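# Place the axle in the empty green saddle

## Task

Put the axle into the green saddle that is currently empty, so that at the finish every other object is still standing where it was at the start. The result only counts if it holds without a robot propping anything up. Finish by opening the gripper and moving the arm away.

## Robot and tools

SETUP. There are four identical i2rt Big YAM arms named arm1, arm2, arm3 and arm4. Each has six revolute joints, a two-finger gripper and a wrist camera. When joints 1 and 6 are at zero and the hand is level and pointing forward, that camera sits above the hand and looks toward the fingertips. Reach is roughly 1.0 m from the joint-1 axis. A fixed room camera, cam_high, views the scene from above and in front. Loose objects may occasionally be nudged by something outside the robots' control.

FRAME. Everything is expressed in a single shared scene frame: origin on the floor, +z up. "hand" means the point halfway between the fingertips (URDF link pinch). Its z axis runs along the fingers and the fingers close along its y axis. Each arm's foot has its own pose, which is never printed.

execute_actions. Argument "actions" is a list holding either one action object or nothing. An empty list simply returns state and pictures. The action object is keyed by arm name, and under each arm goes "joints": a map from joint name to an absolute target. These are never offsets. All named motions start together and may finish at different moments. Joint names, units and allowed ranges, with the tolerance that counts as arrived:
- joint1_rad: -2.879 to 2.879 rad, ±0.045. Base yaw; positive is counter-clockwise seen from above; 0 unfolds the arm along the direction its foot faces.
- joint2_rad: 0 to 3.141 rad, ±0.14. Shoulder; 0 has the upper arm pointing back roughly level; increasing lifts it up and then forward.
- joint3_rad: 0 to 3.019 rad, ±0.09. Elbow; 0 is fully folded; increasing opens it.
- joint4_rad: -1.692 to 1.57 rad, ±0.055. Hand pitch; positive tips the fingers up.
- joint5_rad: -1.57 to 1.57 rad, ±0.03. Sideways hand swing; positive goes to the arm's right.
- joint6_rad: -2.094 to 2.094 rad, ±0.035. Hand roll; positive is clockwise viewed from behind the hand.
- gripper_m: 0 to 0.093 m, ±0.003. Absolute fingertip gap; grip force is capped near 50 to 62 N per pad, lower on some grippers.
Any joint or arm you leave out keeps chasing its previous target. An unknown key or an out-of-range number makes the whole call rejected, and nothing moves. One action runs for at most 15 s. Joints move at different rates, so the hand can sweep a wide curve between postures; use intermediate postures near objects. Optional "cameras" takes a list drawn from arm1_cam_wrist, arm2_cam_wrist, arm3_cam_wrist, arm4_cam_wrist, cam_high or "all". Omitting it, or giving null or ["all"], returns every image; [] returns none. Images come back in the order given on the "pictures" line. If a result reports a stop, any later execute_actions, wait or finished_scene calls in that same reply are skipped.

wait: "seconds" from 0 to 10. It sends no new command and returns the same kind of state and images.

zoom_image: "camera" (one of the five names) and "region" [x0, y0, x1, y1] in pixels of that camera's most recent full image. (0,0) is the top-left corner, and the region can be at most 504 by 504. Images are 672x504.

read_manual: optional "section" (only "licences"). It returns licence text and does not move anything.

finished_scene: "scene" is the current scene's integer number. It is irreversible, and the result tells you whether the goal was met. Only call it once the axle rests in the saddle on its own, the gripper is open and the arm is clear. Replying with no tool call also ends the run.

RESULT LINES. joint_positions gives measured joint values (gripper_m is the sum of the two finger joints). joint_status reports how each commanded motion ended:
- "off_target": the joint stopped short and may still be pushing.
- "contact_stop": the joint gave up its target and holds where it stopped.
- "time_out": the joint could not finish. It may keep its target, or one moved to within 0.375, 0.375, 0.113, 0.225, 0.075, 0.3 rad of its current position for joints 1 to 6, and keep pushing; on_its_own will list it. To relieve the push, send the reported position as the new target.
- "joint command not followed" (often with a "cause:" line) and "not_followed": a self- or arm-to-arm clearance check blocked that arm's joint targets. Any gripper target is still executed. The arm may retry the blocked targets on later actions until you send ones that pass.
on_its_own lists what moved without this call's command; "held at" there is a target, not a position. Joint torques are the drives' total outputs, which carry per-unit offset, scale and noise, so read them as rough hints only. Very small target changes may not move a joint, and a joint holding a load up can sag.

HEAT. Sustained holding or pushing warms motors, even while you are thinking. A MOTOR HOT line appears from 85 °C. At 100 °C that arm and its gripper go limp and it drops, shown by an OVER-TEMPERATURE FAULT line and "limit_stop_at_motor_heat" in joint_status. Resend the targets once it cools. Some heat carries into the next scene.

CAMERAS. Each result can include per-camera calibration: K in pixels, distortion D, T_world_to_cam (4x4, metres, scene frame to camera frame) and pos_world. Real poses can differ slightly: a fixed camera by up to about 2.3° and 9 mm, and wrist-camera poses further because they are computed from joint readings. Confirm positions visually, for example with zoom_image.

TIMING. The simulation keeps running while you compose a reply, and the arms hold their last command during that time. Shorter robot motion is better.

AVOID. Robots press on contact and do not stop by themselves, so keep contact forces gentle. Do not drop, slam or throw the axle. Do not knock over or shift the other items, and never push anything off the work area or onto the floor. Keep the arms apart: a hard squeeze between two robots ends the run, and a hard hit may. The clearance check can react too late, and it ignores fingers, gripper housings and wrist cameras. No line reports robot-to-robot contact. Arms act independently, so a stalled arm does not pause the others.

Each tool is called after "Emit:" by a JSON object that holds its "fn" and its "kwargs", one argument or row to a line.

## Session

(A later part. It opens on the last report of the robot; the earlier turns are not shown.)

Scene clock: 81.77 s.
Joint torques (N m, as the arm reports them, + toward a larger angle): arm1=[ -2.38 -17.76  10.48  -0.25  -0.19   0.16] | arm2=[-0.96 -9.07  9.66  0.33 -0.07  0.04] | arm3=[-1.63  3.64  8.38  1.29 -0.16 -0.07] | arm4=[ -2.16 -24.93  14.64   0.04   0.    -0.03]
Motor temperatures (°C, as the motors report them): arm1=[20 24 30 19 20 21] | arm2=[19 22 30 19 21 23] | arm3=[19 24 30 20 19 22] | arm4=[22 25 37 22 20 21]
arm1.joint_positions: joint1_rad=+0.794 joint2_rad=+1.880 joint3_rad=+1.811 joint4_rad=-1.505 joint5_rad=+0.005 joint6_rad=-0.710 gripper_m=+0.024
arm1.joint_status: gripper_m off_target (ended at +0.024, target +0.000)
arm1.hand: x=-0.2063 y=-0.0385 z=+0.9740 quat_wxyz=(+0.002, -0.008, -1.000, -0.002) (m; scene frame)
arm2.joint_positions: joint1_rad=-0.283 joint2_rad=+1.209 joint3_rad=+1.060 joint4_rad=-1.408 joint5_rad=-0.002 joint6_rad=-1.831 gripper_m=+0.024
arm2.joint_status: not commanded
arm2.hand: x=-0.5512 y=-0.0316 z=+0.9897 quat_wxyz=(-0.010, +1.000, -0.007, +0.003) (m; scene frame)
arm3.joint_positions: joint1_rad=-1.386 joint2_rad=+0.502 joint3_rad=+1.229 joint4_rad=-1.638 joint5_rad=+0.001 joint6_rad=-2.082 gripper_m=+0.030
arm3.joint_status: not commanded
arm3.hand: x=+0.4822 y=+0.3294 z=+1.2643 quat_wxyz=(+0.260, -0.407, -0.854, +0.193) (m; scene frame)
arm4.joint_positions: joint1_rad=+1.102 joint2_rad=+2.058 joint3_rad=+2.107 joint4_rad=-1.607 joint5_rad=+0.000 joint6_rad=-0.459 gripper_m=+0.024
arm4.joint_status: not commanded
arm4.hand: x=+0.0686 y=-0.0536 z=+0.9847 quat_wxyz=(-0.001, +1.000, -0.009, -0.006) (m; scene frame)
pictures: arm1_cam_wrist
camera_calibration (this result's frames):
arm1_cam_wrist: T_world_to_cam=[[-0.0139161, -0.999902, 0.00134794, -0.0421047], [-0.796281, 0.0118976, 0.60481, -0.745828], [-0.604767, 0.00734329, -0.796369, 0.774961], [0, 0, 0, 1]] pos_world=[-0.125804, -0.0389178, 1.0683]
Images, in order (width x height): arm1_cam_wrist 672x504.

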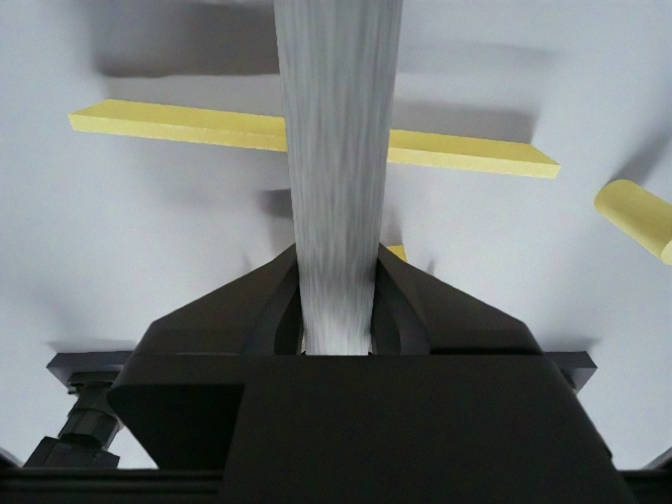

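Emit:
{"fn": "execute_actions", "kwargs": {
  "actions": [
    {"arm4": {"joints": {"gripper_m": 0.093, "joint2_rad": 1.62, "joint3_rad": 2.13}}, "arm1": {"joints": {"joint1_rad": 0.565, "joint2_rad": 1.567, "joint3_rad": 1.484, "joint4_rad": -1.43, "joint6_rad": -0.94}}, "arm2": {"joints": {"joint1_rad": 0.215, "joint2_rad": 1.152, "joint3_rad": 1.11, "joint4_rad": -1.456, "joint6_rad": -1.328}}}
  ],
  "cameras": ["arm1_cam_wrist", "arm2_cam_wrist", "cam_high"]
}}

Scene clock: 84.53 s.
Joint torques (N m, as the arm reports them, + toward a larger angle): arm1=[ -0.97 -14.46  10.16   0.12   0.4    0.12] | arm2=[-0.22 -8.71 10.66  0.65 -0.18  0.19] | arm3=[-1.6   3.53  8.41  1.29 -0.15 -0.08] | arm4=[ -1.34 -15.17   9.44   1.03   0.14  -0.04]
Motor temperatures (°C, as the motors report them): arm1=[20 25 30 19 20 21] | arm2=[19 22 30 19 21 23] | arm3=[19 24 30 20 19 22] | arm4=[22 25 37 22 20 21]
arm1.joint_positions: joint1_rad=+0.561 joint2_rad=+1.601 joint3_rad=+1.469 joint4_rad=-1.428 joint5_rad=-0.014 joint6_rad=-0.947 gripper_m=+0.024
arm1.joint_status: all done
arm1.hand: x=-0.3619 y=-0.0448 z=+0.9864 quat_wxyz=(-0.010, -0.006, -1.000, -0.002) (m; scene frame)
arm2.joint_positions: joint1_rad=+0.203 joint2_rad=+1.179 joint3_rad=+1.060 joint4_rad=-1.457 joint5_rad=+0.001 joint6_rad=-1.351 gripper_m=+0.024
arm2.joint_status: all done
arm2.hand: x=-0.7075 y=-0.0407 z=+0.9979 quat_wxyz=(-0.001, +1.000, -0.003, +0.003) (m; scene frame)
arm3.joint_positions: joint1_rad=-1.386 joint2_rad=+0.502 joint3_rad=+1.229 joint4_rad=-1.638 joint5_rad=+0.001 joint6_rad=-2.082 gripper_m=+0.030
arm3.joint_status: not commanded
arm3.hand: x=+0.4822 y=+0.3294 z=+1.2643 quat_wxyz=(+0.260, -0.407, -0.854, +0.193) (m; scene frame)
arm4.joint_positions: joint1_rad=+1.101 joint2_rad=+1.619 joint3_rad=+2.127 joint4_rad=-1.607 joint5_rad=-0.003 joint6_rad=-0.460 gripper_m=+0.093
arm4.joint_status: all done
arm4.hand: x=+0.1490 y=-0.0942 z=+1.2505 quat_wxyz=(-0.103, +0.972, -0.008, -0.209) (m; scene frame)
pictures: arm1_cam_wrist, arm2_cam_wrist, cam_high
camera_calibration (this result's frames):
arm1_cam_wrist: T_world_to_cam=[[-0.00900422, -0.999959, 0.000575188, -0.0480144], [-0.810482, 0.00763496, 0.585713, -0.863679], [-0.585694, 0.00480771, -0.810518, 0.711461], [0, 0, 0, 1]] pos_world=[-0.28373, -0.0448388, 1.08255]
arm2_cam_wrist: T_world_to_cam=[[0.000361697, 0.999987, -0.00508253, 0.0488151], [0.811976, 0.00267294, 0.583684, 0.00154035], [0.58369, -0.00433801, -0.811965, 1.34767], [0, 0, 0, 1]] pos_world=[-0.787892, -0.0429724, 1.09361]
Images, in order (width x height): arm1_cam_wrist 672x504, arm2_cam_wrist 672x504, cam_high 672x504.

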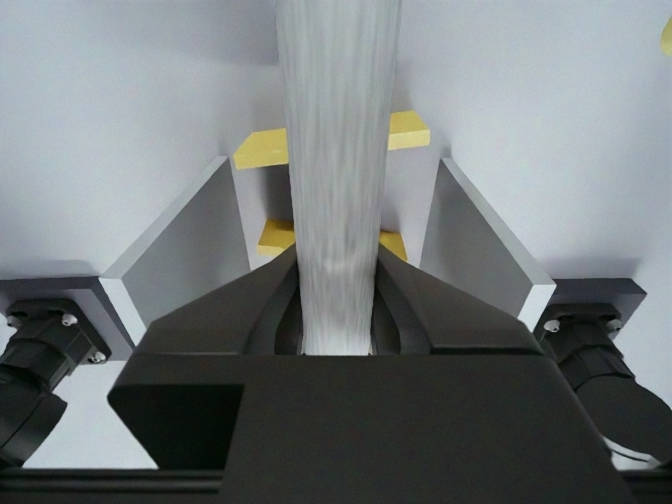

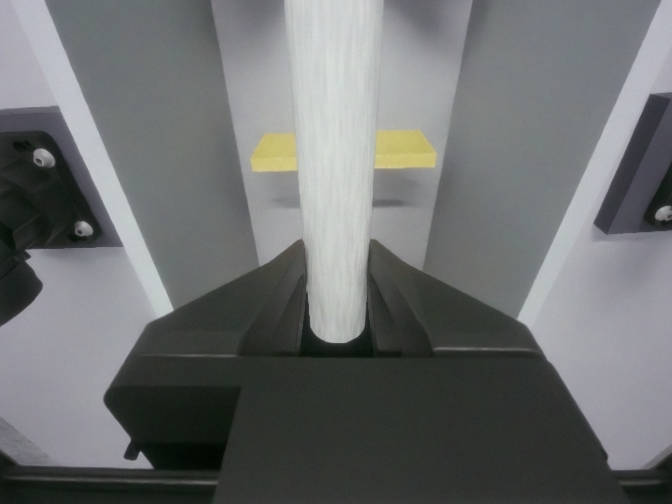

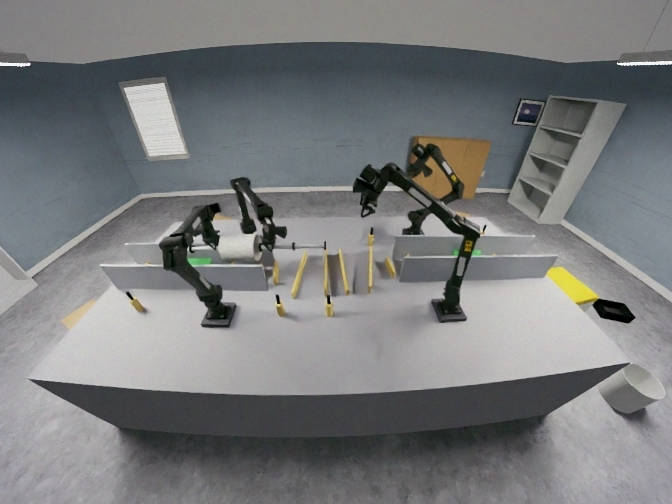

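Emit:
{"fn": "execute_actions", "kwargs": {
  "actions": [
    {"arm1": {"joints": {"joint1_rad": 0.088, "joint2_rad": 1.341, "joint3_rad": 1.298, "joint4_rad": -1.492, "joint6_rad": -1.41}}, "arm2": {"joints": {"joint1_rad": 0.738, "joint2_rad": 1.415, "joint3_rad": 1.462, "joint4_rad": -1.512, "joint6_rad": -0.81}}}
  ],
  "cameras": ["arm1_cam_wrist", "arm2_cam_wrist", "cam_high"]
}}

Scene clock: 86.93 s.
Joint torques (N m, as the arm reports them, + toward a larger angle): arm1=[ -1.44 -11.94   9.81  -0.33   0.23   0.1 ] | arm2=[ -1.71 -14.98  12.27   0.33   0.04   0.1 ] | arm3=[-1.51  3.44  8.42  1.29 -0.16 -0.07] | arm4=[ -1.44 -15.34   9.28   1.15   0.11  -0.02]
Motor temperatures (°C, as the motors report them): arm1=[20 25 30 19 20 21] | arm2=[19 22 31 19 21 23] | arm3=[19 24 30 20 19 22] | arm4=[22 25 36 22 20 21]
arm1.joint_positions: joint1_rad=+0.084 joint2_rad=+1.367 joint3_rad=+1.283 joint4_rad=-1.481 joint5_rad=-0.008 joint6_rad=-1.424 gripper_m=+0.024
arm1.joint_status: all done
arm1.hand: x=-0.5867 y=-0.0410 z=+1.0121 quat_wxyz=(-0.006, -0.006, -1.000, +0.000) (m; scene frame)
arm2.joint_positions: joint1_rad=+0.738 joint2_rad=+1.450 joint3_rad=+1.389 joint4_rad=-1.502 joint5_rad=-0.003 joint6_rad=-0.826 gripper_m=+0.024
arm2.joint_status: all done
arm2.hand: x=-0.9313 y=-0.0391 z=+1.0270 quat_wxyz=(-0.005, +1.000, +0.001, -0.001) (m; scene frame)
arm3.joint_positions: joint1_rad=-1.386 joint2_rad=+0.502 joint3_rad=+1.229 joint4_rad=-1.638 joint5_rad=+0.001 joint6_rad=-2.082 gripper_m=+0.030
arm3.joint_status: not commanded
arm3.hand: x=+0.4822 y=+0.3294 z=+1.2643 quat_wxyz=(+0.260, -0.407, -0.854, +0.193) (m; scene frame)
arm4.joint_positions: joint1_rad=+1.101 joint2_rad=+1.619 joint3_rad=+2.127 joint4_rad=-1.607 joint5_rad=-0.003 joint6_rad=-0.460 gripper_m=+0.093
arm4.joint_status: not commanded
arm4.hand: x=+0.1490 y=-0.0942 z=+1.2505 quat_wxyz=(-0.103, +0.972, -0.008, -0.209) (m; scene frame)
pictures: arm1_cam_wrist, arm2_cam_wrist, cam_high
camera_calibration (this result's frames):
arm1_cam_wrist: T_world_to_cam=[[-0.00942102, -0.999947, 0.00410851, -0.0501159], [-0.805295, 0.0100227, 0.592789, -1.06497], [-0.592799, 0.00227611, -0.805347, 0.591107], [0, 0, 0, 1]] pos_world=[-0.507679, -0.0407848, 1.10755]
arm2_cam_wrist: T_world_to_cam=[[-0.00928143, 0.999951, 0.0033815, 0.0297573], [0.81712, 0.00563508, 0.57644, 0.178591], [0.576393, 0.00811328, -0.817132, 1.50096], [0, 0, 0, 1]] pos_world=[-1.0108, -0.04294, 1.12344]
Images, in order (width x height): arm1_cam_wrist 672x504, arm2_cam_wrist 672x504, cam_high 672x504.

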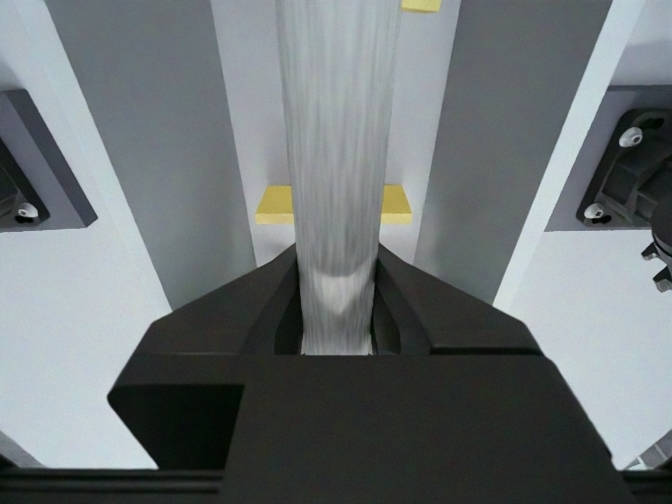

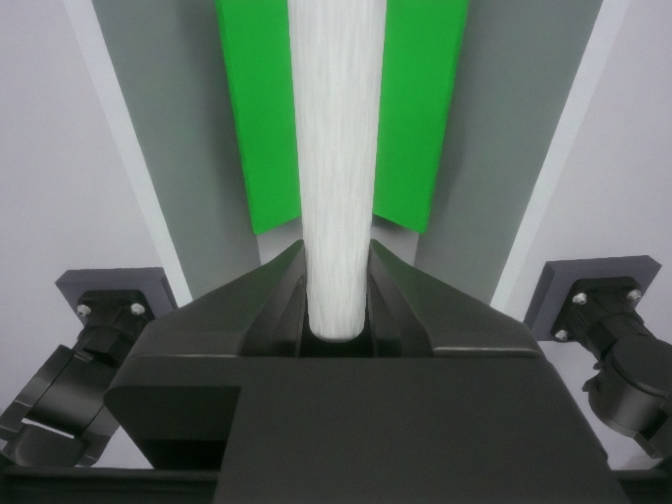

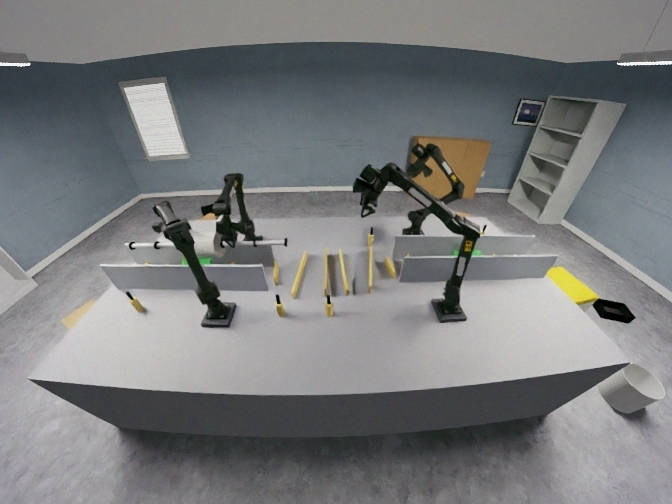

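Emit:
{"fn": "execute_actions", "kwargs": {
  "actions": []
}}

Scene clock: 87.37 s.
Joint torques (N m, as the arm reports them, + toward a larger angle): arm1=[ -2.16 -11.8   10.1   -0.23   0.22   0.14] | arm2=[ -1.54 -14.51  12.01   0.31   0.     0.09] | arm3=[-1.58  3.73  8.42  1.27 -0.17 -0.07] | arm4=[ -1.32 -15.72   9.27   1.12   0.11  -0.01]
Motor temperatures (°C, as the motors report them): arm1=[20 25 30 19 20 21] | arm2=[19 22 31 19 21 23] | arm3=[19 24 30 20 19 22] | arm4=[22 25 36 22 20 21]
arm1.joint_positions: joint1_rad=+0.084 joint2_rad=+1.367 joint3_rad=+1.283 joint4_rad=-1.481 joint5_rad=-0.008 joint6_rad=-1.424 gripper_m=+0.024
arm1.joint_status: all done
arm1.hand: x=-0.5867 y=-0.0410 z=+1.0121 quat_wxyz=(-0.006, -0.006, -1.000, +0.000) (m; scene frame)
arm2.joint_positions: joint1_rad=+0.738 joint2_rad=+1.450 joint3_rad=+1.389 joint4_rad=-1.502 joint5_rad=-0.003 joint6_rad=-0.826 gripper_m=+0.024
arm2.joint_status: all done
arm2.hand: x=-0.9313 y=-0.0391 z=+1.0270 quat_wxyz=(-0.005, +1.000, +0.001, -0.001) (m; scene frame)
arm3.joint_positions: joint1_rad=-1.386 joint2_rad=+0.502 joint3_rad=+1.229 joint4_rad=-1.638 joint5_rad=+0.001 joint6_rad=-2.082 gripper_m=+0.030
arm3.joint_status: not commanded
arm3.hand: x=+0.4822 y=+0.3294 z=+1.2643 quat_wxyz=(+0.260, -0.407, -0.854, +0.193) (m; scene frame)
arm4.joint_positions: joint1_rad=+1.101 joint2_rad=+1.619 joint3_rad=+2.127 joint4_rad=-1.607 joint5_rad=-0.003 joint6_rad=-0.460 gripper_m=+0.093
arm4.joint_status: not commanded
arm4.hand: x=+0.1490 y=-0.0942 z=+1.2505 quat_wxyz=(-0.103, +0.972, -0.008, -0.209) (m; scene frame)
pictures: arm1_cam_wrist, arm2_cam_wrist, arm3_cam_wrist, arm4_cam_wrist, cam_high
camera_calibration (this result's frames):
arm1_cam_wrist: T_world_to_cam=[[-0.00942102, -0.999947, 0.00410851, -0.0501159], [-0.805295, 0.0100227, 0.592789, -1.06497], [-0.592799, 0.00227611, -0.805347, 0.591107], [0, 0, 0, 1]] pos_world=[-0.507679, -0.0407848, 1.10755]
arm2_cam_wrist: T_world_to_cam=[[-0.00928143, 0.999951, 0.0033815, 0.0297573], [0.81712, 0.00563508, 0.57644, 0.178591], [0.576393, 0.00811328, -0.817132, 1.50096], [0, 0, 0, 1]] pos_world=[-1.0108, -0.04294, 1.12344]
arm3_cam_wrist: T_world_to_cam=[[-0.592783, -0.581661, 0.557026, -0.223855], [-0.0906763, 0.735452, 0.671482, -1.04092], [-0.800241, 0.347534, -0.488706, 1.01184], [0, 0, 0, 1]] pos_world=[0.582631, 0.28369, 1.31814]
arm4_cam_wrist: T_world_to_cam=[[0.0548592, 0.977325, 0.204514, -0.17105], [0.976171, -0.0955639, 0.194827, -0.395492], [0.209954, 0.188953, -0.959279, 1.31383], [0, 0, 0, 1]] pos_world=[0.119607, -0.118876, 1.37237]
Images, in order (width x height): arm1_cam_wrist 672x504, arm2_cam_wrist 672x504, arm3_cam_wrist 672x504, arm4_cam_wrist 672x504, cam_high 672x504.

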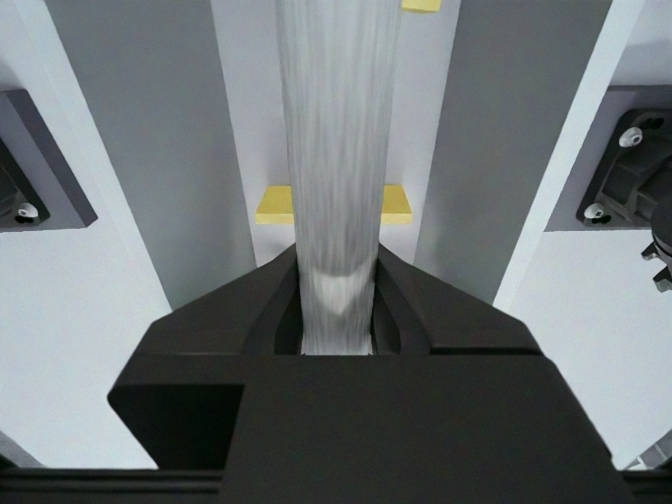

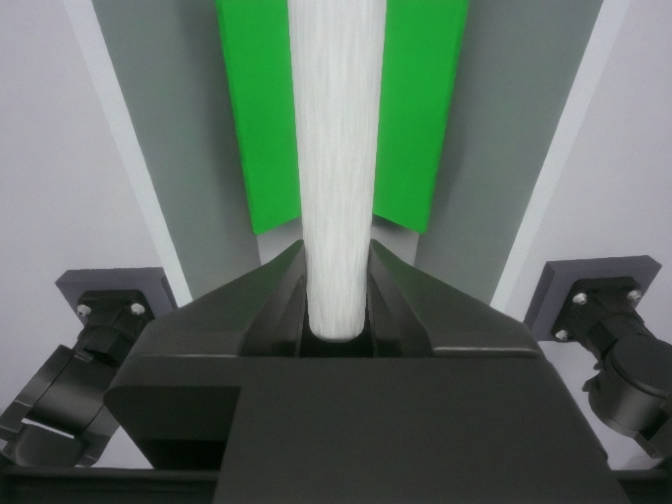

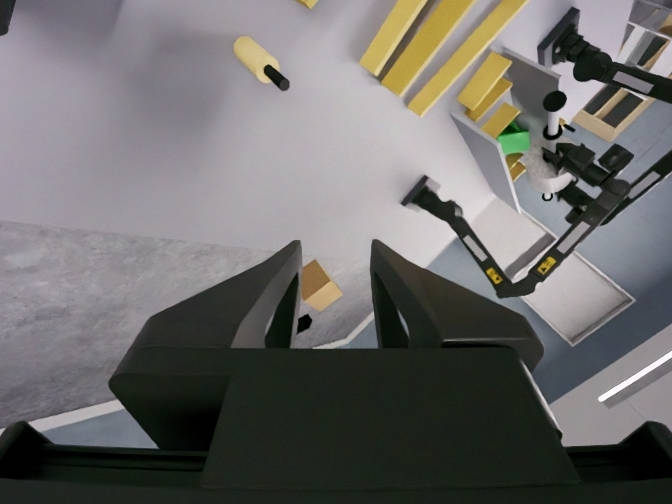

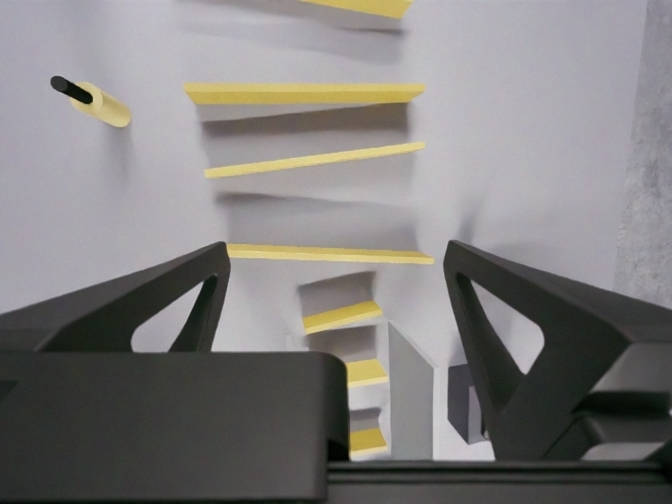

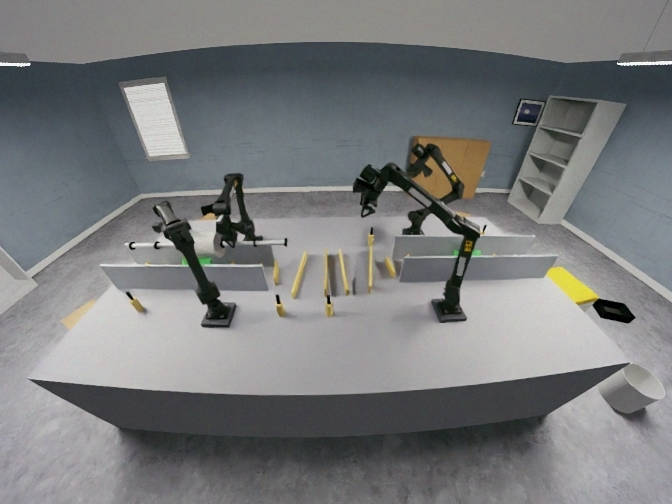

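Emit:
{"fn": "zoom_image", "kwargs": {
  "camera": "arm2_cam_wrist",
  "region": [190, 0, 490, 260]
}}

Emit:
{"fn": "zoom_image", "kwargs": {
  "camera": "cam_high",
  "region": [90, 160, 330, 340]
}}

Region (190, 0, 490, 260) of arm2_cam_wrist's 672x504 image, scaled by 1.680, with more detail than that image has; it fills the top 437 rows of this view, and the rest is white.

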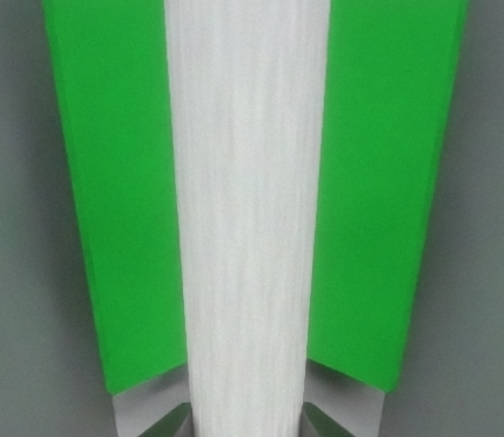

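Region (90, 160, 330, 340) of cam_high's 672x504 image, scaled by 2.100, with more detail than that image has; it fills the top 378 rows of this view, and the rest is white.

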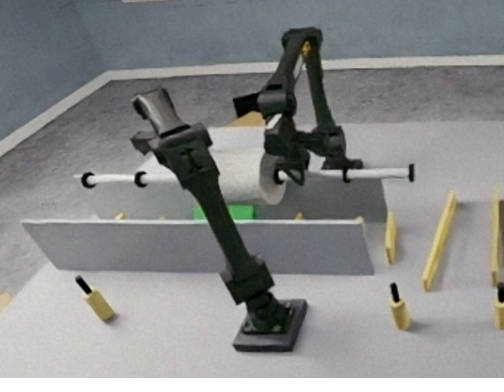

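Emit:
{"fn": "execute_actions", "kwargs": {
  "actions": [
    {"arm1": {"joints": {"joint1_rad": -0.333, "joint2_rad": 1.366, "joint3_rad": 1.243, "joint4_rad": -1.393, "joint5_rad": 0.0, "joint6_rad": -1.835, "gripper_m": 0.0}}, "arm2": {"joints": {"joint1_rad": 0.951, "joint2_rad": 1.752, "joint3_rad": 1.817, "joint4_rad": -1.522, "joint5_rad": 0.0, "joint6_rad": -0.596, "gripper_m": 0.0}}}
  ],
  "cameras": ["arm1_cam_wrist", "arm2_cam_wrist", "cam_high"]
}}

Scene clock: 92.97 s.
Joint torques (N m, as the arm reports them, + toward a larger angle): arm1=[ -1.1  -12.39  10.34   0.21   0.3    0.01] | arm2=[ -1.41 -22.01  13.02   0.41  -0.07   0.06] | arm3=[-1.63  3.56  8.37  1.27 -0.16 -0.07] | arm4=[ -1.64 -15.45   9.26   1.11   0.11  -0.03]
Motor temperatures (°C, as the motors report them): arm1=[20 24 30 19 20 21] | arm2=[19 23 32 19 21 23] | arm3=[19 23 30 20 18 22] | arm4=[22 25 35 22 20 21]
arm1.joint_positions: joint1_rad=-0.328 joint2_rad=+1.396 joint3_rad=+1.227 joint4_rad=-1.397 joint5_rad=-0.012 joint6_rad=-1.831 gripper_m=+0.024
arm1.joint_status: gripper_m off_target (ended at +0.024, target +0.000); the others done
arm1.hand: x=-0.7485 y=-0.0366 z=+0.9795 quat_wxyz=(-0.007, -0.008, -1.000, +0.001) (m; scene frame)
arm2.joint_positions: joint1_rad=+0.949 joint2_rad=+1.800 joint3_rad=+1.730 joint4_rad=-1.516 joint5_rad=-0.002 joint6_rad=-0.610 gripper_m=+0.024
arm2.joint_status: gripper_m off_target (ended at +0.024, target +0.000); the others done
arm2.hand: x=-1.0923 y=-0.0346 z=+0.9923 quat_wxyz=(+0.001, +1.000, -0.001, +0.008) (m; scene frame)
arm3.joint_positions: joint1_rad=-1.386 joint2_rad=+0.502 joint3_rad=+1.229 joint4_rad=-1.638 joint5_rad=+0.001 joint6_rad=-2.082 gripper_m=+0.030
arm3.joint_status: not commanded
arm3.hand: x=+0.4822 y=+0.3294 z=+1.2643 quat_wxyz=(+0.260, -0.407, -0.854, +0.193) (m; scene frame)
arm4.joint_positions: joint1_rad=+1.101 joint2_rad=+1.619 joint3_rad=+2.127 joint4_rad=-1.607 joint5_rad=-0.003 joint6_rad=-0.460 gripper_m=+0.093
arm4.joint_status: not commanded
arm4.hand: x=+0.1490 y=-0.0942 z=+1.2505 quat_wxyz=(-0.103, +0.972, -0.008, -0.209) (m; scene frame)
pictures: arm1_cam_wrist, arm2_cam_wrist, cam_high
camera_calibration (this result's frames):
arm1_cam_wrist: T_world_to_cam=[[-0.0136487, -0.999881, 0.00724882, -0.0533503], [-0.806335, 0.0152932, 0.591261, -1.17504], [-0.591301, 0.00222494, -0.806448, 0.471148], [0, 0, 0, 1]] pos_world=[-0.669616, -0.0364221, 1.0751]
arm2_cam_wrist: T_world_to_cam=[[-0.00406532, 0.999944, -0.00976797, 0.0426522], [0.806704, 0.00905178, 0.590887, 0.304563], [0.590942, -0.00547772, -0.806695, 1.57041], [0, 0, 0, 1]] pos_world=[-1.17354, -0.0368044, 1.08729]
Images, in order (width x height): arm1_cam_wrist 672x504, arm2_cam_wrist 672x504, cam_high 672x504.

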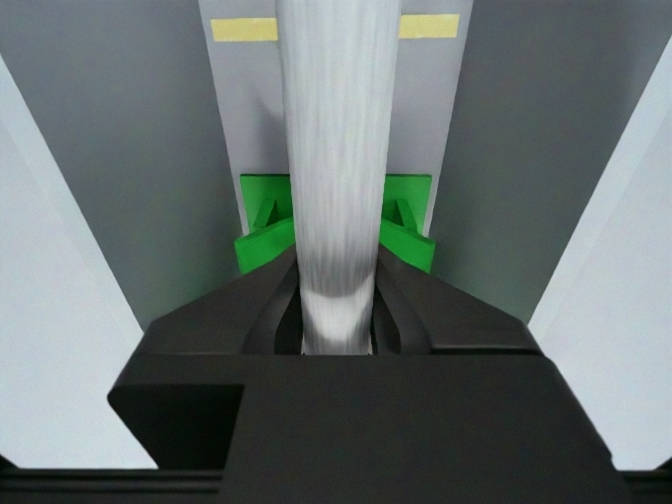

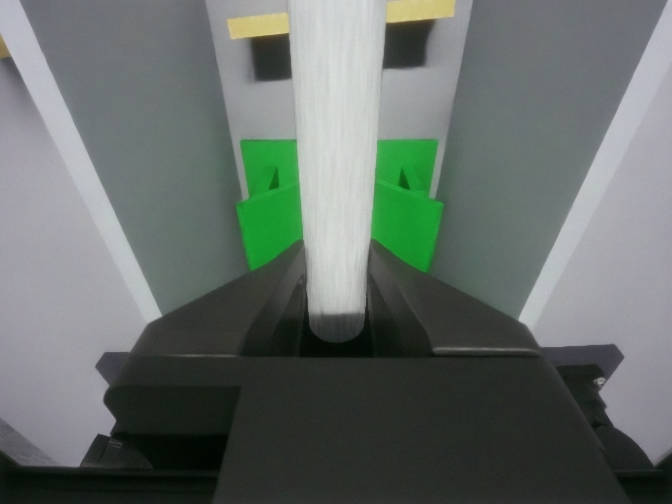

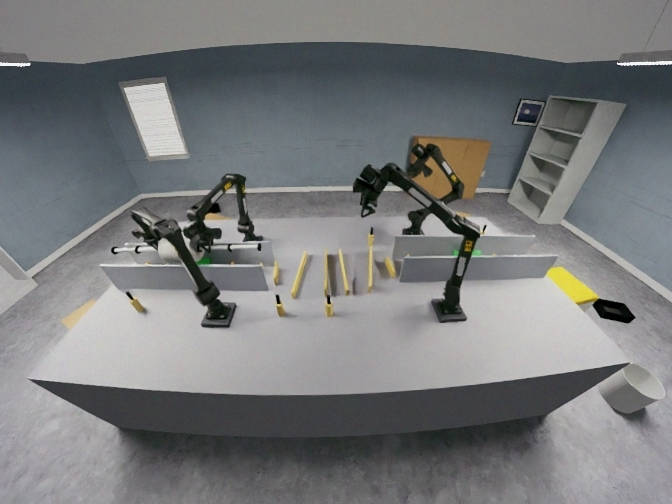

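Emit:
{"fn": "zoom_image", "kwargs": {
  "camera": "arm1_cam_wrist",
  "region": [200, 0, 480, 290]
}}

Emit:
{"fn": "zoom_image", "kwargs": {
  "camera": "arm2_cam_wrist",
  "region": [200, 0, 480, 290]
}}

Region (200, 0, 480, 290) of arm1_cam_wrist's 672x504 image, scaled by 1.738, with more detail than that image has; it fills the left 487 columns of this view, and the rest is white.

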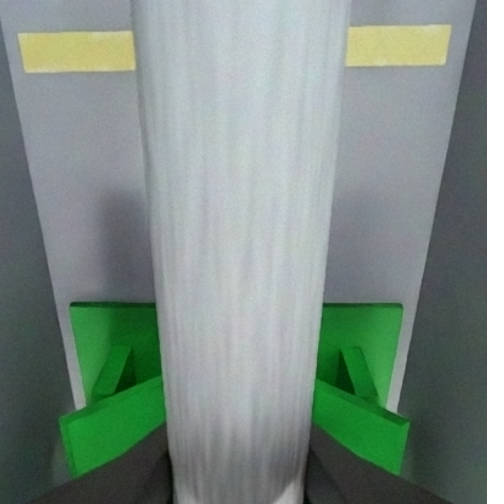

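Region (200, 0, 480, 290) of arm2_cam_wrist's 672x504 image, scaled by 1.738, with more detail than that image has; it fills the left 487 columns of this view, and the rest is white.

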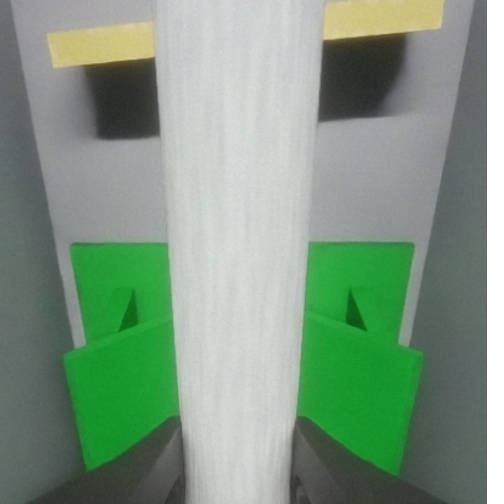

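Emit:
{"fn": "execute_actions", "kwargs": {
  "actions": [
    {"arm1": {"joints": {"joint1_rad": -0.345, "joint2_rad": 1.445, "joint3_rad": 1.052, "joint4_rad": -1.128, "joint5_rad": 0.0, "joint6_rad": -1.845}}, "arm2": {"joints": {"joint1_rad": 0.953, "joint2_rad": 1.801, "joint3_rad": 1.586, "joint4_rad": -1.267, "joint5_rad": 0.0, "joint6_rad": -0.596}}}
  ],
  "cameras": ["arm1_cam_wrist", "arm2_cam_wrist", "cam_high"]
}}

Scene clock: 96.30 s.
Joint torques (N m, as the arm reports them, + toward a larger angle): arm1=[ -1.83 -13.29   9.25   0.42   0.42   0.07] | arm2=[ -1.54 -22.22   9.24   1.    -0.13   0.07] | arm3=[-1.58  3.71  8.43  1.26 -0.17 -0.07] | arm4=[ -1.4  -15.35   9.25   1.15   0.13  -0.02]
Motor temperatures (°C, as the motors report them): arm1=[20 24 30 19 20 21] | arm2=[19 23 33 19 21 23] | arm3=[19 23 30 20 18 22] | arm4=[22 25 34 22 20 21]
arm1.joint_positions: joint1_rad=-0.342 joint2_rad=+1.474 joint3_rad=+1.037 joint4_rad=-1.138 joint5_rad=-0.014 joint6_rad=-1.851 gripper_m=+0.024
arm1.joint_status: all done
arm1.hand: x=-0.7524 y=-0.0319 z=+0.8811 quat_wxyz=(-0.009, -0.006, -1.000, -0.003) (m; scene frame)
arm2.joint_positions: joint1_rad=+0.949 joint2_rad=+1.850 joint3_rad=+1.554 joint4_rad=-1.274 joint5_rad=+0.000 joint6_rad=-0.610 gripper_m=+0.024
arm2.joint_status: all done
arm2.hand: x=-1.0961 y=-0.0305 z=+0.8993 quat_wxyz=(-0.004, +1.000, -0.001, +0.002) (m; scene frame)
arm3.joint_positions: joint1_rad=-1.386 joint2_rad=+0.502 joint3_rad=+1.229 joint4_rad=-1.638 joint5_rad=+0.001 joint6_rad=-2.082 gripper_m=+0.030
arm3.joint_status: not commanded
arm3.hand: x=+0.4822 y=+0.3294 z=+1.2643 quat_wxyz=(+0.260, -0.407, -0.854, +0.193) (m; scene frame)
arm4.joint_positions: joint1_rad=+1.101 joint2_rad=+1.619 joint3_rad=+2.127 joint4_rad=-1.607 joint5_rad=-0.003 joint6_rad=-0.460 gripper_m=+0.093
arm4.joint_status: not commanded
arm4.hand: x=+0.1490 y=-0.0942 z=+1.2505 quat_wxyz=(-0.103, +0.972, -0.008, -0.209) (m; scene frame)
pictures: arm1_cam_wrist, arm2_cam_wrist, cam_high
camera_calibration (this result's frames):
arm1_cam_wrist: T_world_to_cam=[[-0.00832134, -0.999965, -0.000901312, -0.0368087], [-0.808744, 0.00619997, 0.588128, -1.11946], [-0.588102, 0.00562295, -0.808767, 0.393985], [0, 0, 0, 1]] pos_world=[-0.673957, -0.0320821, 0.976993]
arm2_cam_wrist: T_world_to_cam=[[-0.0042604, 0.999991, 0.000385467, 0.0283444], [0.813201, 0.00324026, 0.581973, 0.377486], [0.581967, 0.0027929, -0.813208, 1.49391], [0, 0, 0, 1]] pos_world=[-1.17626, -0.0337397, 0.99516]
Images, in order (width x height): arm1_cam_wrist 672x504, arm2_cam_wrist 672x504, cam_high 672x504.

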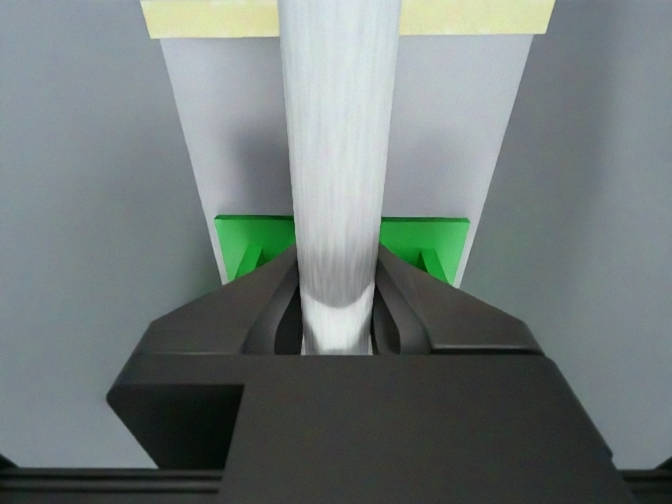

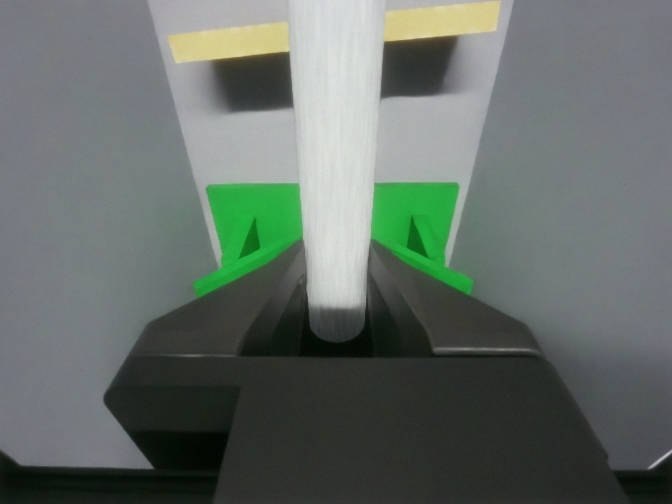

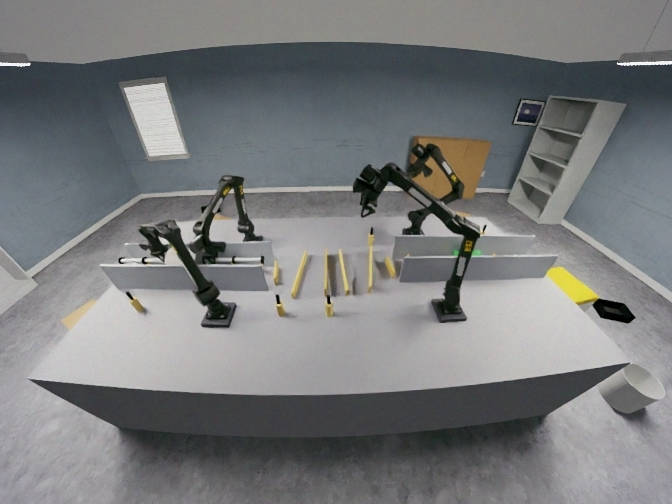

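Emit:
{"fn": "execute_actions", "kwargs": {
  "actions": [
    {"arm1": {"joints": {"joint1_rad": -0.345, "joint2_rad": 1.484, "joint3_rad": 1.013, "joint4_rad": -1.08, "joint5_rad": 0.0, "joint6_rad": -1.845}}, "arm2": {"joints": {"joint1_rad": 0.962, "joint2_rad": 1.823, "joint3_rad": 1.542, "joint4_rad": -1.229, "joint5_rad": 0.0, "joint6_rad": -0.596}}}
  ],
  "cameras": ["arm1_cam_wrist", "arm2_cam_wrist", "cam_high"]
}}

Scene clock: 97.73 s.
Joint torques (N m, as the arm reports them, + toward a larger angle): arm1=[ -1.64 -11.54   8.05   0.53   0.27   0.13] | arm2=[ -0.9  -20.33   8.25   0.96  -0.01   0.09] | arm3=[-1.57  3.62  8.4   1.34 -0.16 -0.09] | arm4=[ -1.72 -15.63   9.28   1.1    0.12  -0.03]
Motor temperatures (°C, as the motors report them): arm1=[20 24 30 19 20 21] | arm2=[19 24 33 19 21 23] | arm3=[19 23 30 20 18 22] | arm4=[22 25 34 22 20 21]
arm1.joint_positions: joint1_rad=-0.340 joint2_rad=+1.496 joint3_rad=+1.010 joint4_rad=-1.086 joint5_rad=-0.009 joint6_rad=-1.852 gripper_m=+0.024
arm1.joint_status: all done
arm1.hand: x=-0.7528 y=-0.0329 z=+0.8637 quat_wxyz=(-0.006, -0.004, -1.000, -0.001) (m; scene frame)
arm2.joint_positions: joint1_rad=+0.954 joint2_rad=+1.853 joint3_rad=+1.523 joint4_rad=-1.235 joint5_rad=-0.003 joint6_rad=-0.610 gripper_m=+0.024
arm2.joint_status: all done
arm2.hand: x=-1.0965 y=-0.0341 z=+0.8866 quat_wxyz=(-0.004, +1.000, +0.002, -0.001) (m; scene frame)
arm3.joint_positions: joint1_rad=-1.386 joint2_rad=+0.502 joint3_rad=+1.229 joint4_rad=-1.638 joint5_rad=+0.001 joint6_rad=-2.082 gripper_m=+0.030
arm3.joint_status: not commanded
arm3.hand: x=+0.4822 y=+0.3294 z=+1.2643 quat_wxyz=(+0.260, -0.407, -0.854, +0.193) (m; scene frame)
arm4.joint_positions: joint1_rad=+1.101 joint2_rad=+1.619 joint3_rad=+2.127 joint4_rad=-1.607 joint5_rad=-0.003 joint6_rad=-0.460 gripper_m=+0.093
arm4.joint_status: not commanded
arm4.hand: x=+0.1490 y=-0.0942 z=+1.2505 quat_wxyz=(-0.103, +0.972, -0.008, -0.209) (m; scene frame)
pictures: arm1_cam_wrist, arm2_cam_wrist, cam_high
camera_calibration (this result's frames):
arm1_cam_wrist: T_world_to_cam=[[-0.00485187, -0.999987, 0.00176712, -0.0374898], [-0.805257, 0.0049548, 0.592905, -1.11109], [-0.592906, 0.00145371, -0.805271, 0.372967], [0, 0, 0, 1]] pos_world=[-0.673757, -0.0325263, 0.959173]
arm2_cam_wrist: T_world_to_cam=[[-0.00965255, 0.999953, 0.00095796, 0.0255066], [0.8167, 0.00733083, 0.577016, 0.393582], [0.576982, 0.00635204, -0.816732, 1.48163], [0, 0, 0, 1]] pos_world=[-1.17606, -0.037802, 0.982966]
Images, in order (width x height): arm1_cam_wrist 672x504, arm2_cam_wrist 672x504, cam_high 672x504.

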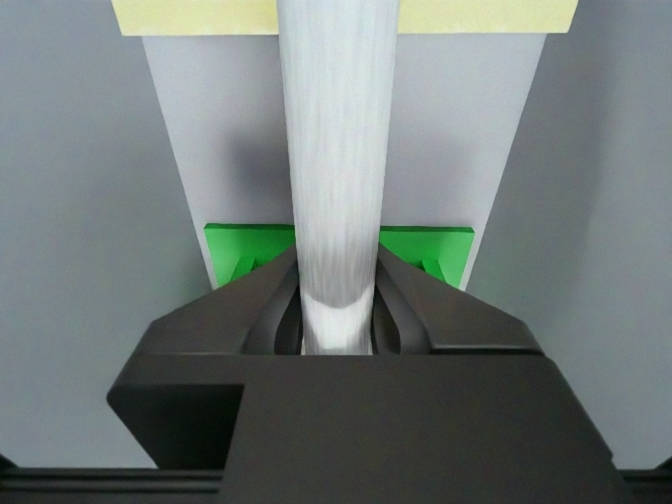

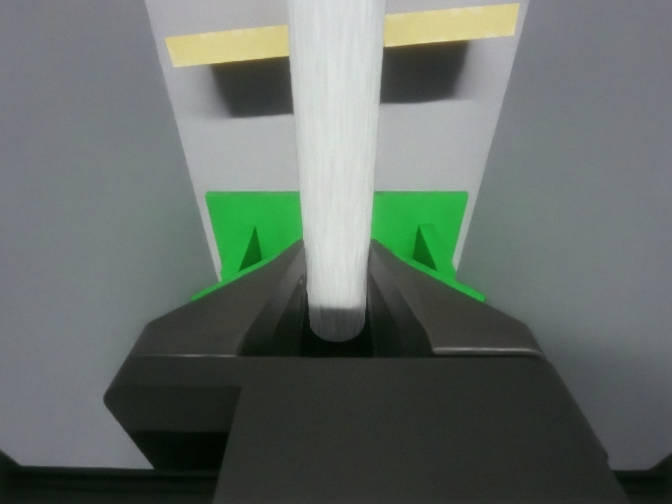

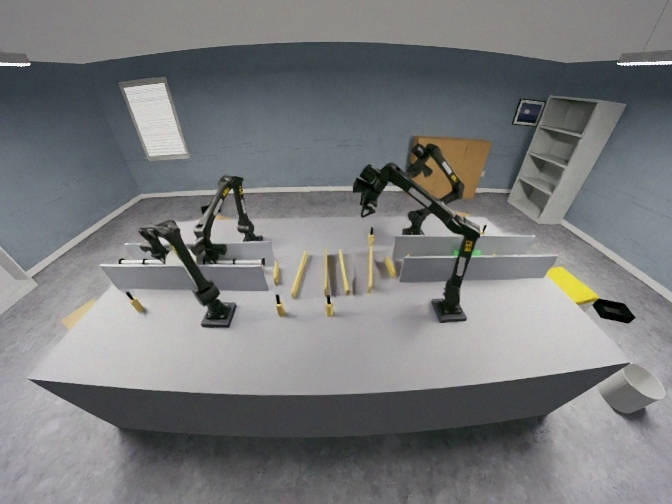

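Emit:
{"fn": "execute_actions", "kwargs": {
  "actions": [
    {"arm1": {"joints": {"gripper_m": 0.07}}, "arm2": {"joints": {"joint2_rad": 1.845, "joint3_rad": 1.53, "gripper_m": 0.07}}}
  ],
  "cameras": ["arm1_cam_wrist", "arm2_cam_wrist"]
}}

Scene clock: 98.70 s.
Joint torques (N m, as the arm reports them, + toward a larger angle): arm1=[ -1.41 -11.14   8.04   0.31   0.1    0.1 ] | arm2=[ -0.41 -18.37   7.74   0.94  -0.01  -0.02] | arm3=[-1.69  3.63  8.39  1.29 -0.16 -0.08] | arm4=[ -1.32 -15.52   9.28   1.02   0.11  -0.03]
Motor temperatures (°C, as the motors report them): arm1=[20 24 30 19 20 21] | arm2=[19 24 33 19 21 23] | arm3=[19 23 30 20 18 22] | arm4=[22 25 34 22 20 21]
arm1.joint_positions: joint1_rad=-0.340 joint2_rad=+1.495 joint3_rad=+1.010 joint4_rad=-1.086 joint5_rad=-0.005 joint6_rad=-1.852 gripper_m=+0.070
arm1.joint_status: all done
arm1.hand: x=-0.7535 y=-0.0327 z=+0.8639 quat_wxyz=(-0.003, -0.004, -1.000, -0.002) (m; scene frame)
arm2.joint_positions: joint1_rad=+0.954 joint2_rad=+1.849 joint3_rad=+1.521 joint4_rad=-1.233 joint5_rad=-0.003 joint6_rad=-0.605 gripper_m=+0.070
arm2.joint_status: all done
arm2.hand: x=-1.0965 y=-0.0341 z=+0.8883 quat_wxyz=(-0.005, +1.000, -0.001, -0.003) (m; scene frame)
arm3.joint_positions: joint1_rad=-1.386 joint2_rad=+0.502 joint3_rad=+1.229 joint4_rad=-1.638 joint5_rad=+0.001 joint6_rad=-2.082 gripper_m=+0.030
arm3.joint_status: not commanded
arm3.hand: x=+0.4822 y=+0.3294 z=+1.2643 quat_wxyz=(+0.260, -0.407, -0.854, +0.193) (m; scene frame)
arm4.joint_positions: joint1_rad=+1.101 joint2_rad=+1.619 joint3_rad=+2.127 joint4_rad=-1.607 joint5_rad=-0.003 joint6_rad=-0.460 gripper_m=+0.093
arm4.joint_status: not commanded
arm4.hand: x=+0.1490 y=-0.0942 z=+1.2505 quat_wxyz=(-0.103, +0.972, -0.008, -0.209) (m; scene frame)
pictures: arm1_cam_wrist, arm2_cam_wrist
camera_calibration (this result's frames):
arm1_cam_wrist: T_world_to_cam=[[-0.00482401, -0.999988, 0.000956956, -0.0365828], [-0.802801, 0.00444334, 0.59623, -1.11277], [-0.596227, 0.00210797, -0.802813, 0.36806], [0, 0, 0, 1]] pos_world=[-0.67406, -0.0324138, 0.958984]
arm2_cam_wrist: T_world_to_cam=[[-0.00396211, 0.999986, 0.00357644, 0.0294285], [0.818919, 0.00119212, 0.573908, 0.397604], [0.573896, 0.0052027, -0.818912, 1.48153], [0, 0, 0, 1]] pos_world=[-1.17573, -0.03761, 0.984946]
Images, in order (width x height): arm1_cam_wrist 672x504, arm2_cam_wrist 672x504.

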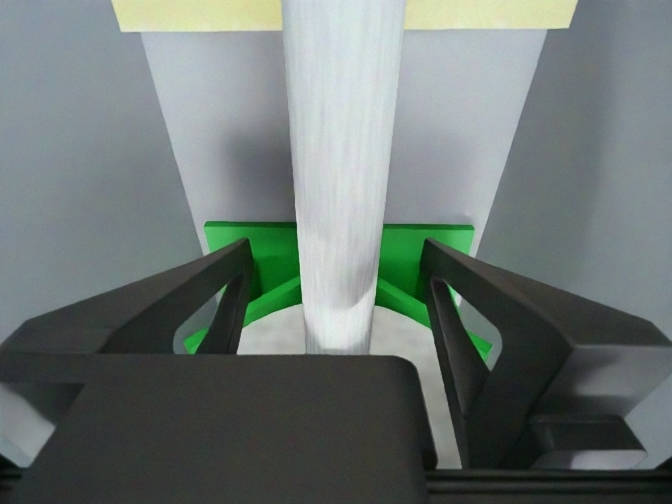

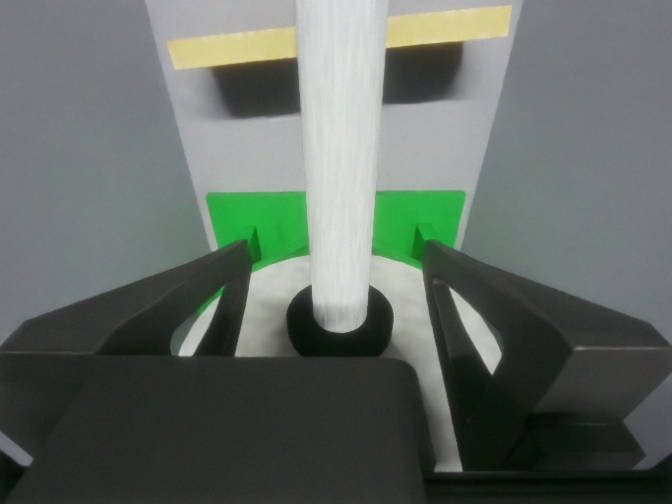

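Emit:
{"fn": "execute_actions", "kwargs": {
  "actions": [
    {"arm1": {"joints": {"joint2_rad": 0.96, "gripper_m": 0.085}}, "arm2": {"joints": {"joint2_rad": 1.35, "gripper_m": 0.085}}}
  ],
  "cameras": ["arm1_cam_wrist", "arm2_cam_wrist", "cam_high"]
}}

Scene clock: 100.77 s.
Joint torques (N m, as the arm reports them, + toward a larger angle): arm1=[-1.43 -5.02  9.76  1.12  0.11  0.08] | arm2=[ -0.95 -11.01   8.61   1.74   0.01   0.04] | arm3=[-1.63  3.61  8.38  1.26 -0.16 -0.07] | arm4=[ -1.21 -15.75   9.23   1.13   0.11  -0.02]
Motor temperatures (°C, as the motors report them): arm1=[20 24 30 19 20 21] | arm2=[19 24 32 19 21 23] | arm3=[19 23 30 20 18 22] | arm4=[22 25 34 22 20 21]
arm1.joint_positions: joint1_rad=-0.340 joint2_rad=+0.951 joint3_rad=+1.010 joint4_rad=-1.086 joint5_rad=-0.005 joint6_rad=-1.852 gripper_m=+0.085
arm1.joint_status: all done
arm1.hand: x=-0.7446 y=-0.0020 z=+1.0650 quat_wxyz=(+0.072, -0.003, -0.964, +0.256) (m; scene frame)
arm2.joint_positions: joint1_rad=+0.954 joint2_rad=+1.352 joint3_rad=+1.521 joint4_rad=-1.233 joint5_rad=-0.003 joint6_rad=-0.604 gripper_m=+0.085
arm2.joint_status: all done
arm2.hand: x=-1.0540 y=-0.0664 z=+1.1450 quat_wxyz=(-0.145, +0.968, +0.000, -0.204) (m; scene frame)
arm3.joint_positions: joint1_rad=-1.386 joint2_rad=+0.502 joint3_rad=+1.229 joint4_rad=-1.638 joint5_rad=+0.001 joint6_rad=-2.082 gripper_m=+0.030
arm3.joint_status: not commanded
arm3.hand: x=+0.4822 y=+0.3294 z=+1.2643 quat_wxyz=(+0.260, -0.407, -0.854, +0.193) (m; scene frame)
arm4.joint_positions: joint1_rad=+1.101 joint2_rad=+1.619 joint3_rad=+2.127 joint4_rad=-1.607 joint5_rad=-0.003 joint6_rad=-0.460 gripper_m=+0.093
arm4.joint_status: not commanded
arm4.hand: x=+0.1490 y=-0.0942 z=+1.2505 quat_wxyz=(-0.103, +0.972, -0.008, -0.209) (m; scene frame)
pictures: arm1_cam_wrist, arm2_cam_wrist, cam_high
camera_calibration (this result's frames):
arm1_cam_wrist: T_world_to_cam=[[0.034284, -0.866699, 0.497652, -0.505605], [-0.70554, 0.331684, 0.626258, -1.18459], [-0.70784, -0.372584, -0.600119, 0.23509], [0, 0, 0, 1]] pos_world=[-0.652033, 0.0422922, 1.13455]
arm2_cam_wrist: T_world_to_cam=[[0.050829, 0.959568, 0.276851, -0.196875], [0.977092, -0.105142, 0.185031, 0.820381], [0.206658, 0.261104, -0.94293, 1.43942], [0, 0, 0, 1]] pos_world=[-1.08905, -0.100666, 1.25998]
Images, in order (width x height): arm1_cam_wrist 672x504, arm2_cam_wrist 672x504, cam_high 672x504.

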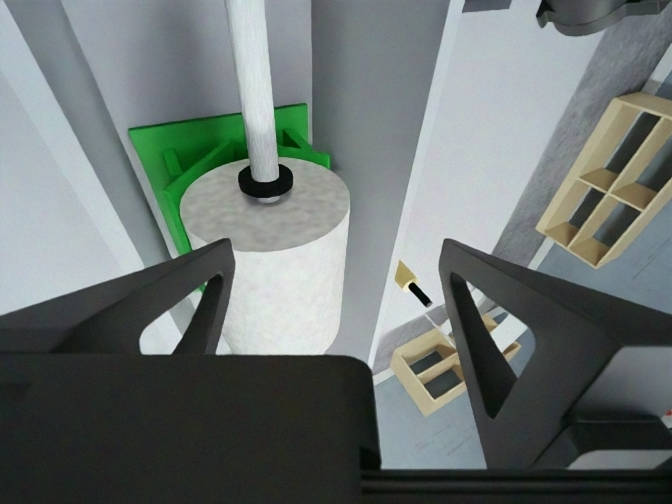

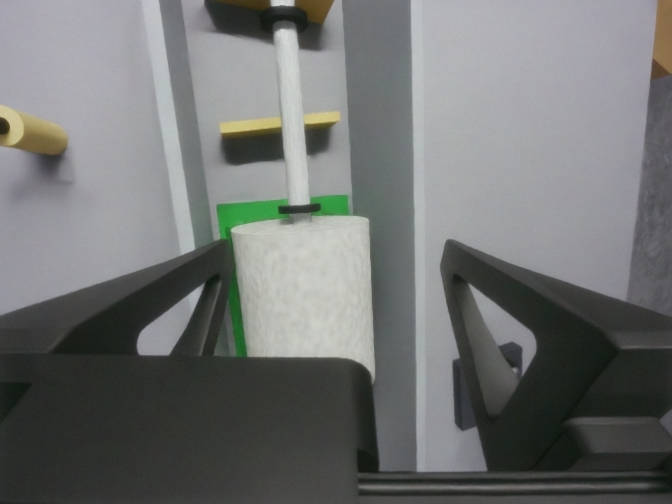

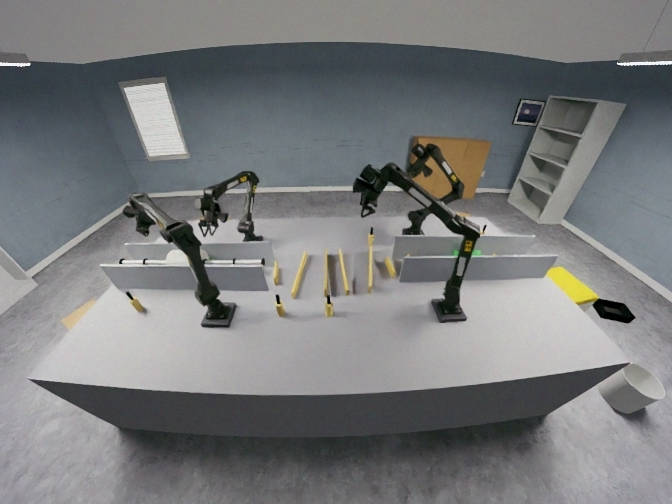

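Emit:
{"fn": "zoom_image", "kwargs": {
  "camera": "cam_high",
  "region": [90, 160, 570, 340]
}}

Emit:
{"fn": "zoom_image", "kwargs": {
  "camera": "arm2_cam_wrist",
  "region": [150, 0, 430, 260]
}}

Region (90, 160, 570, 340) of cam_high's 672x504 image, scaled by 1.050, with more detail than that image has; it fills the top 189 rows of this view, and the rest is white.

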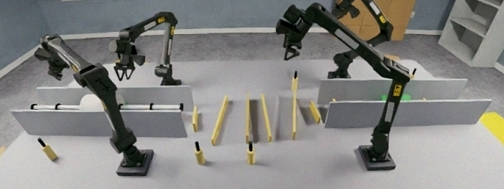

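Region (150, 0, 430, 260) of arm2_cam_wrist's 672x504 image, scaled by 1.800, with more detail than that image has; it fills the top 468 rows of this view, and the rest is white.

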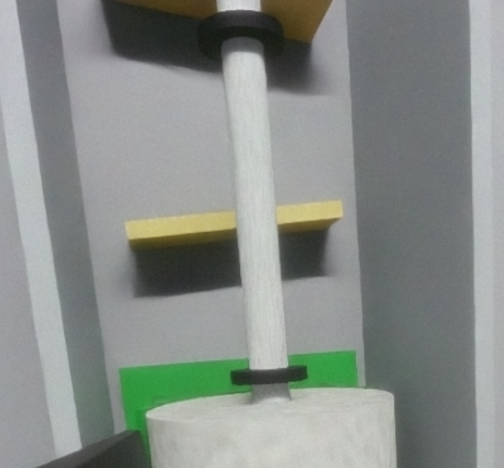

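Emit:
{"fn": "finished_scene", "kwargs": {
  "scene": 2
}}

The scene is finished: the task was done.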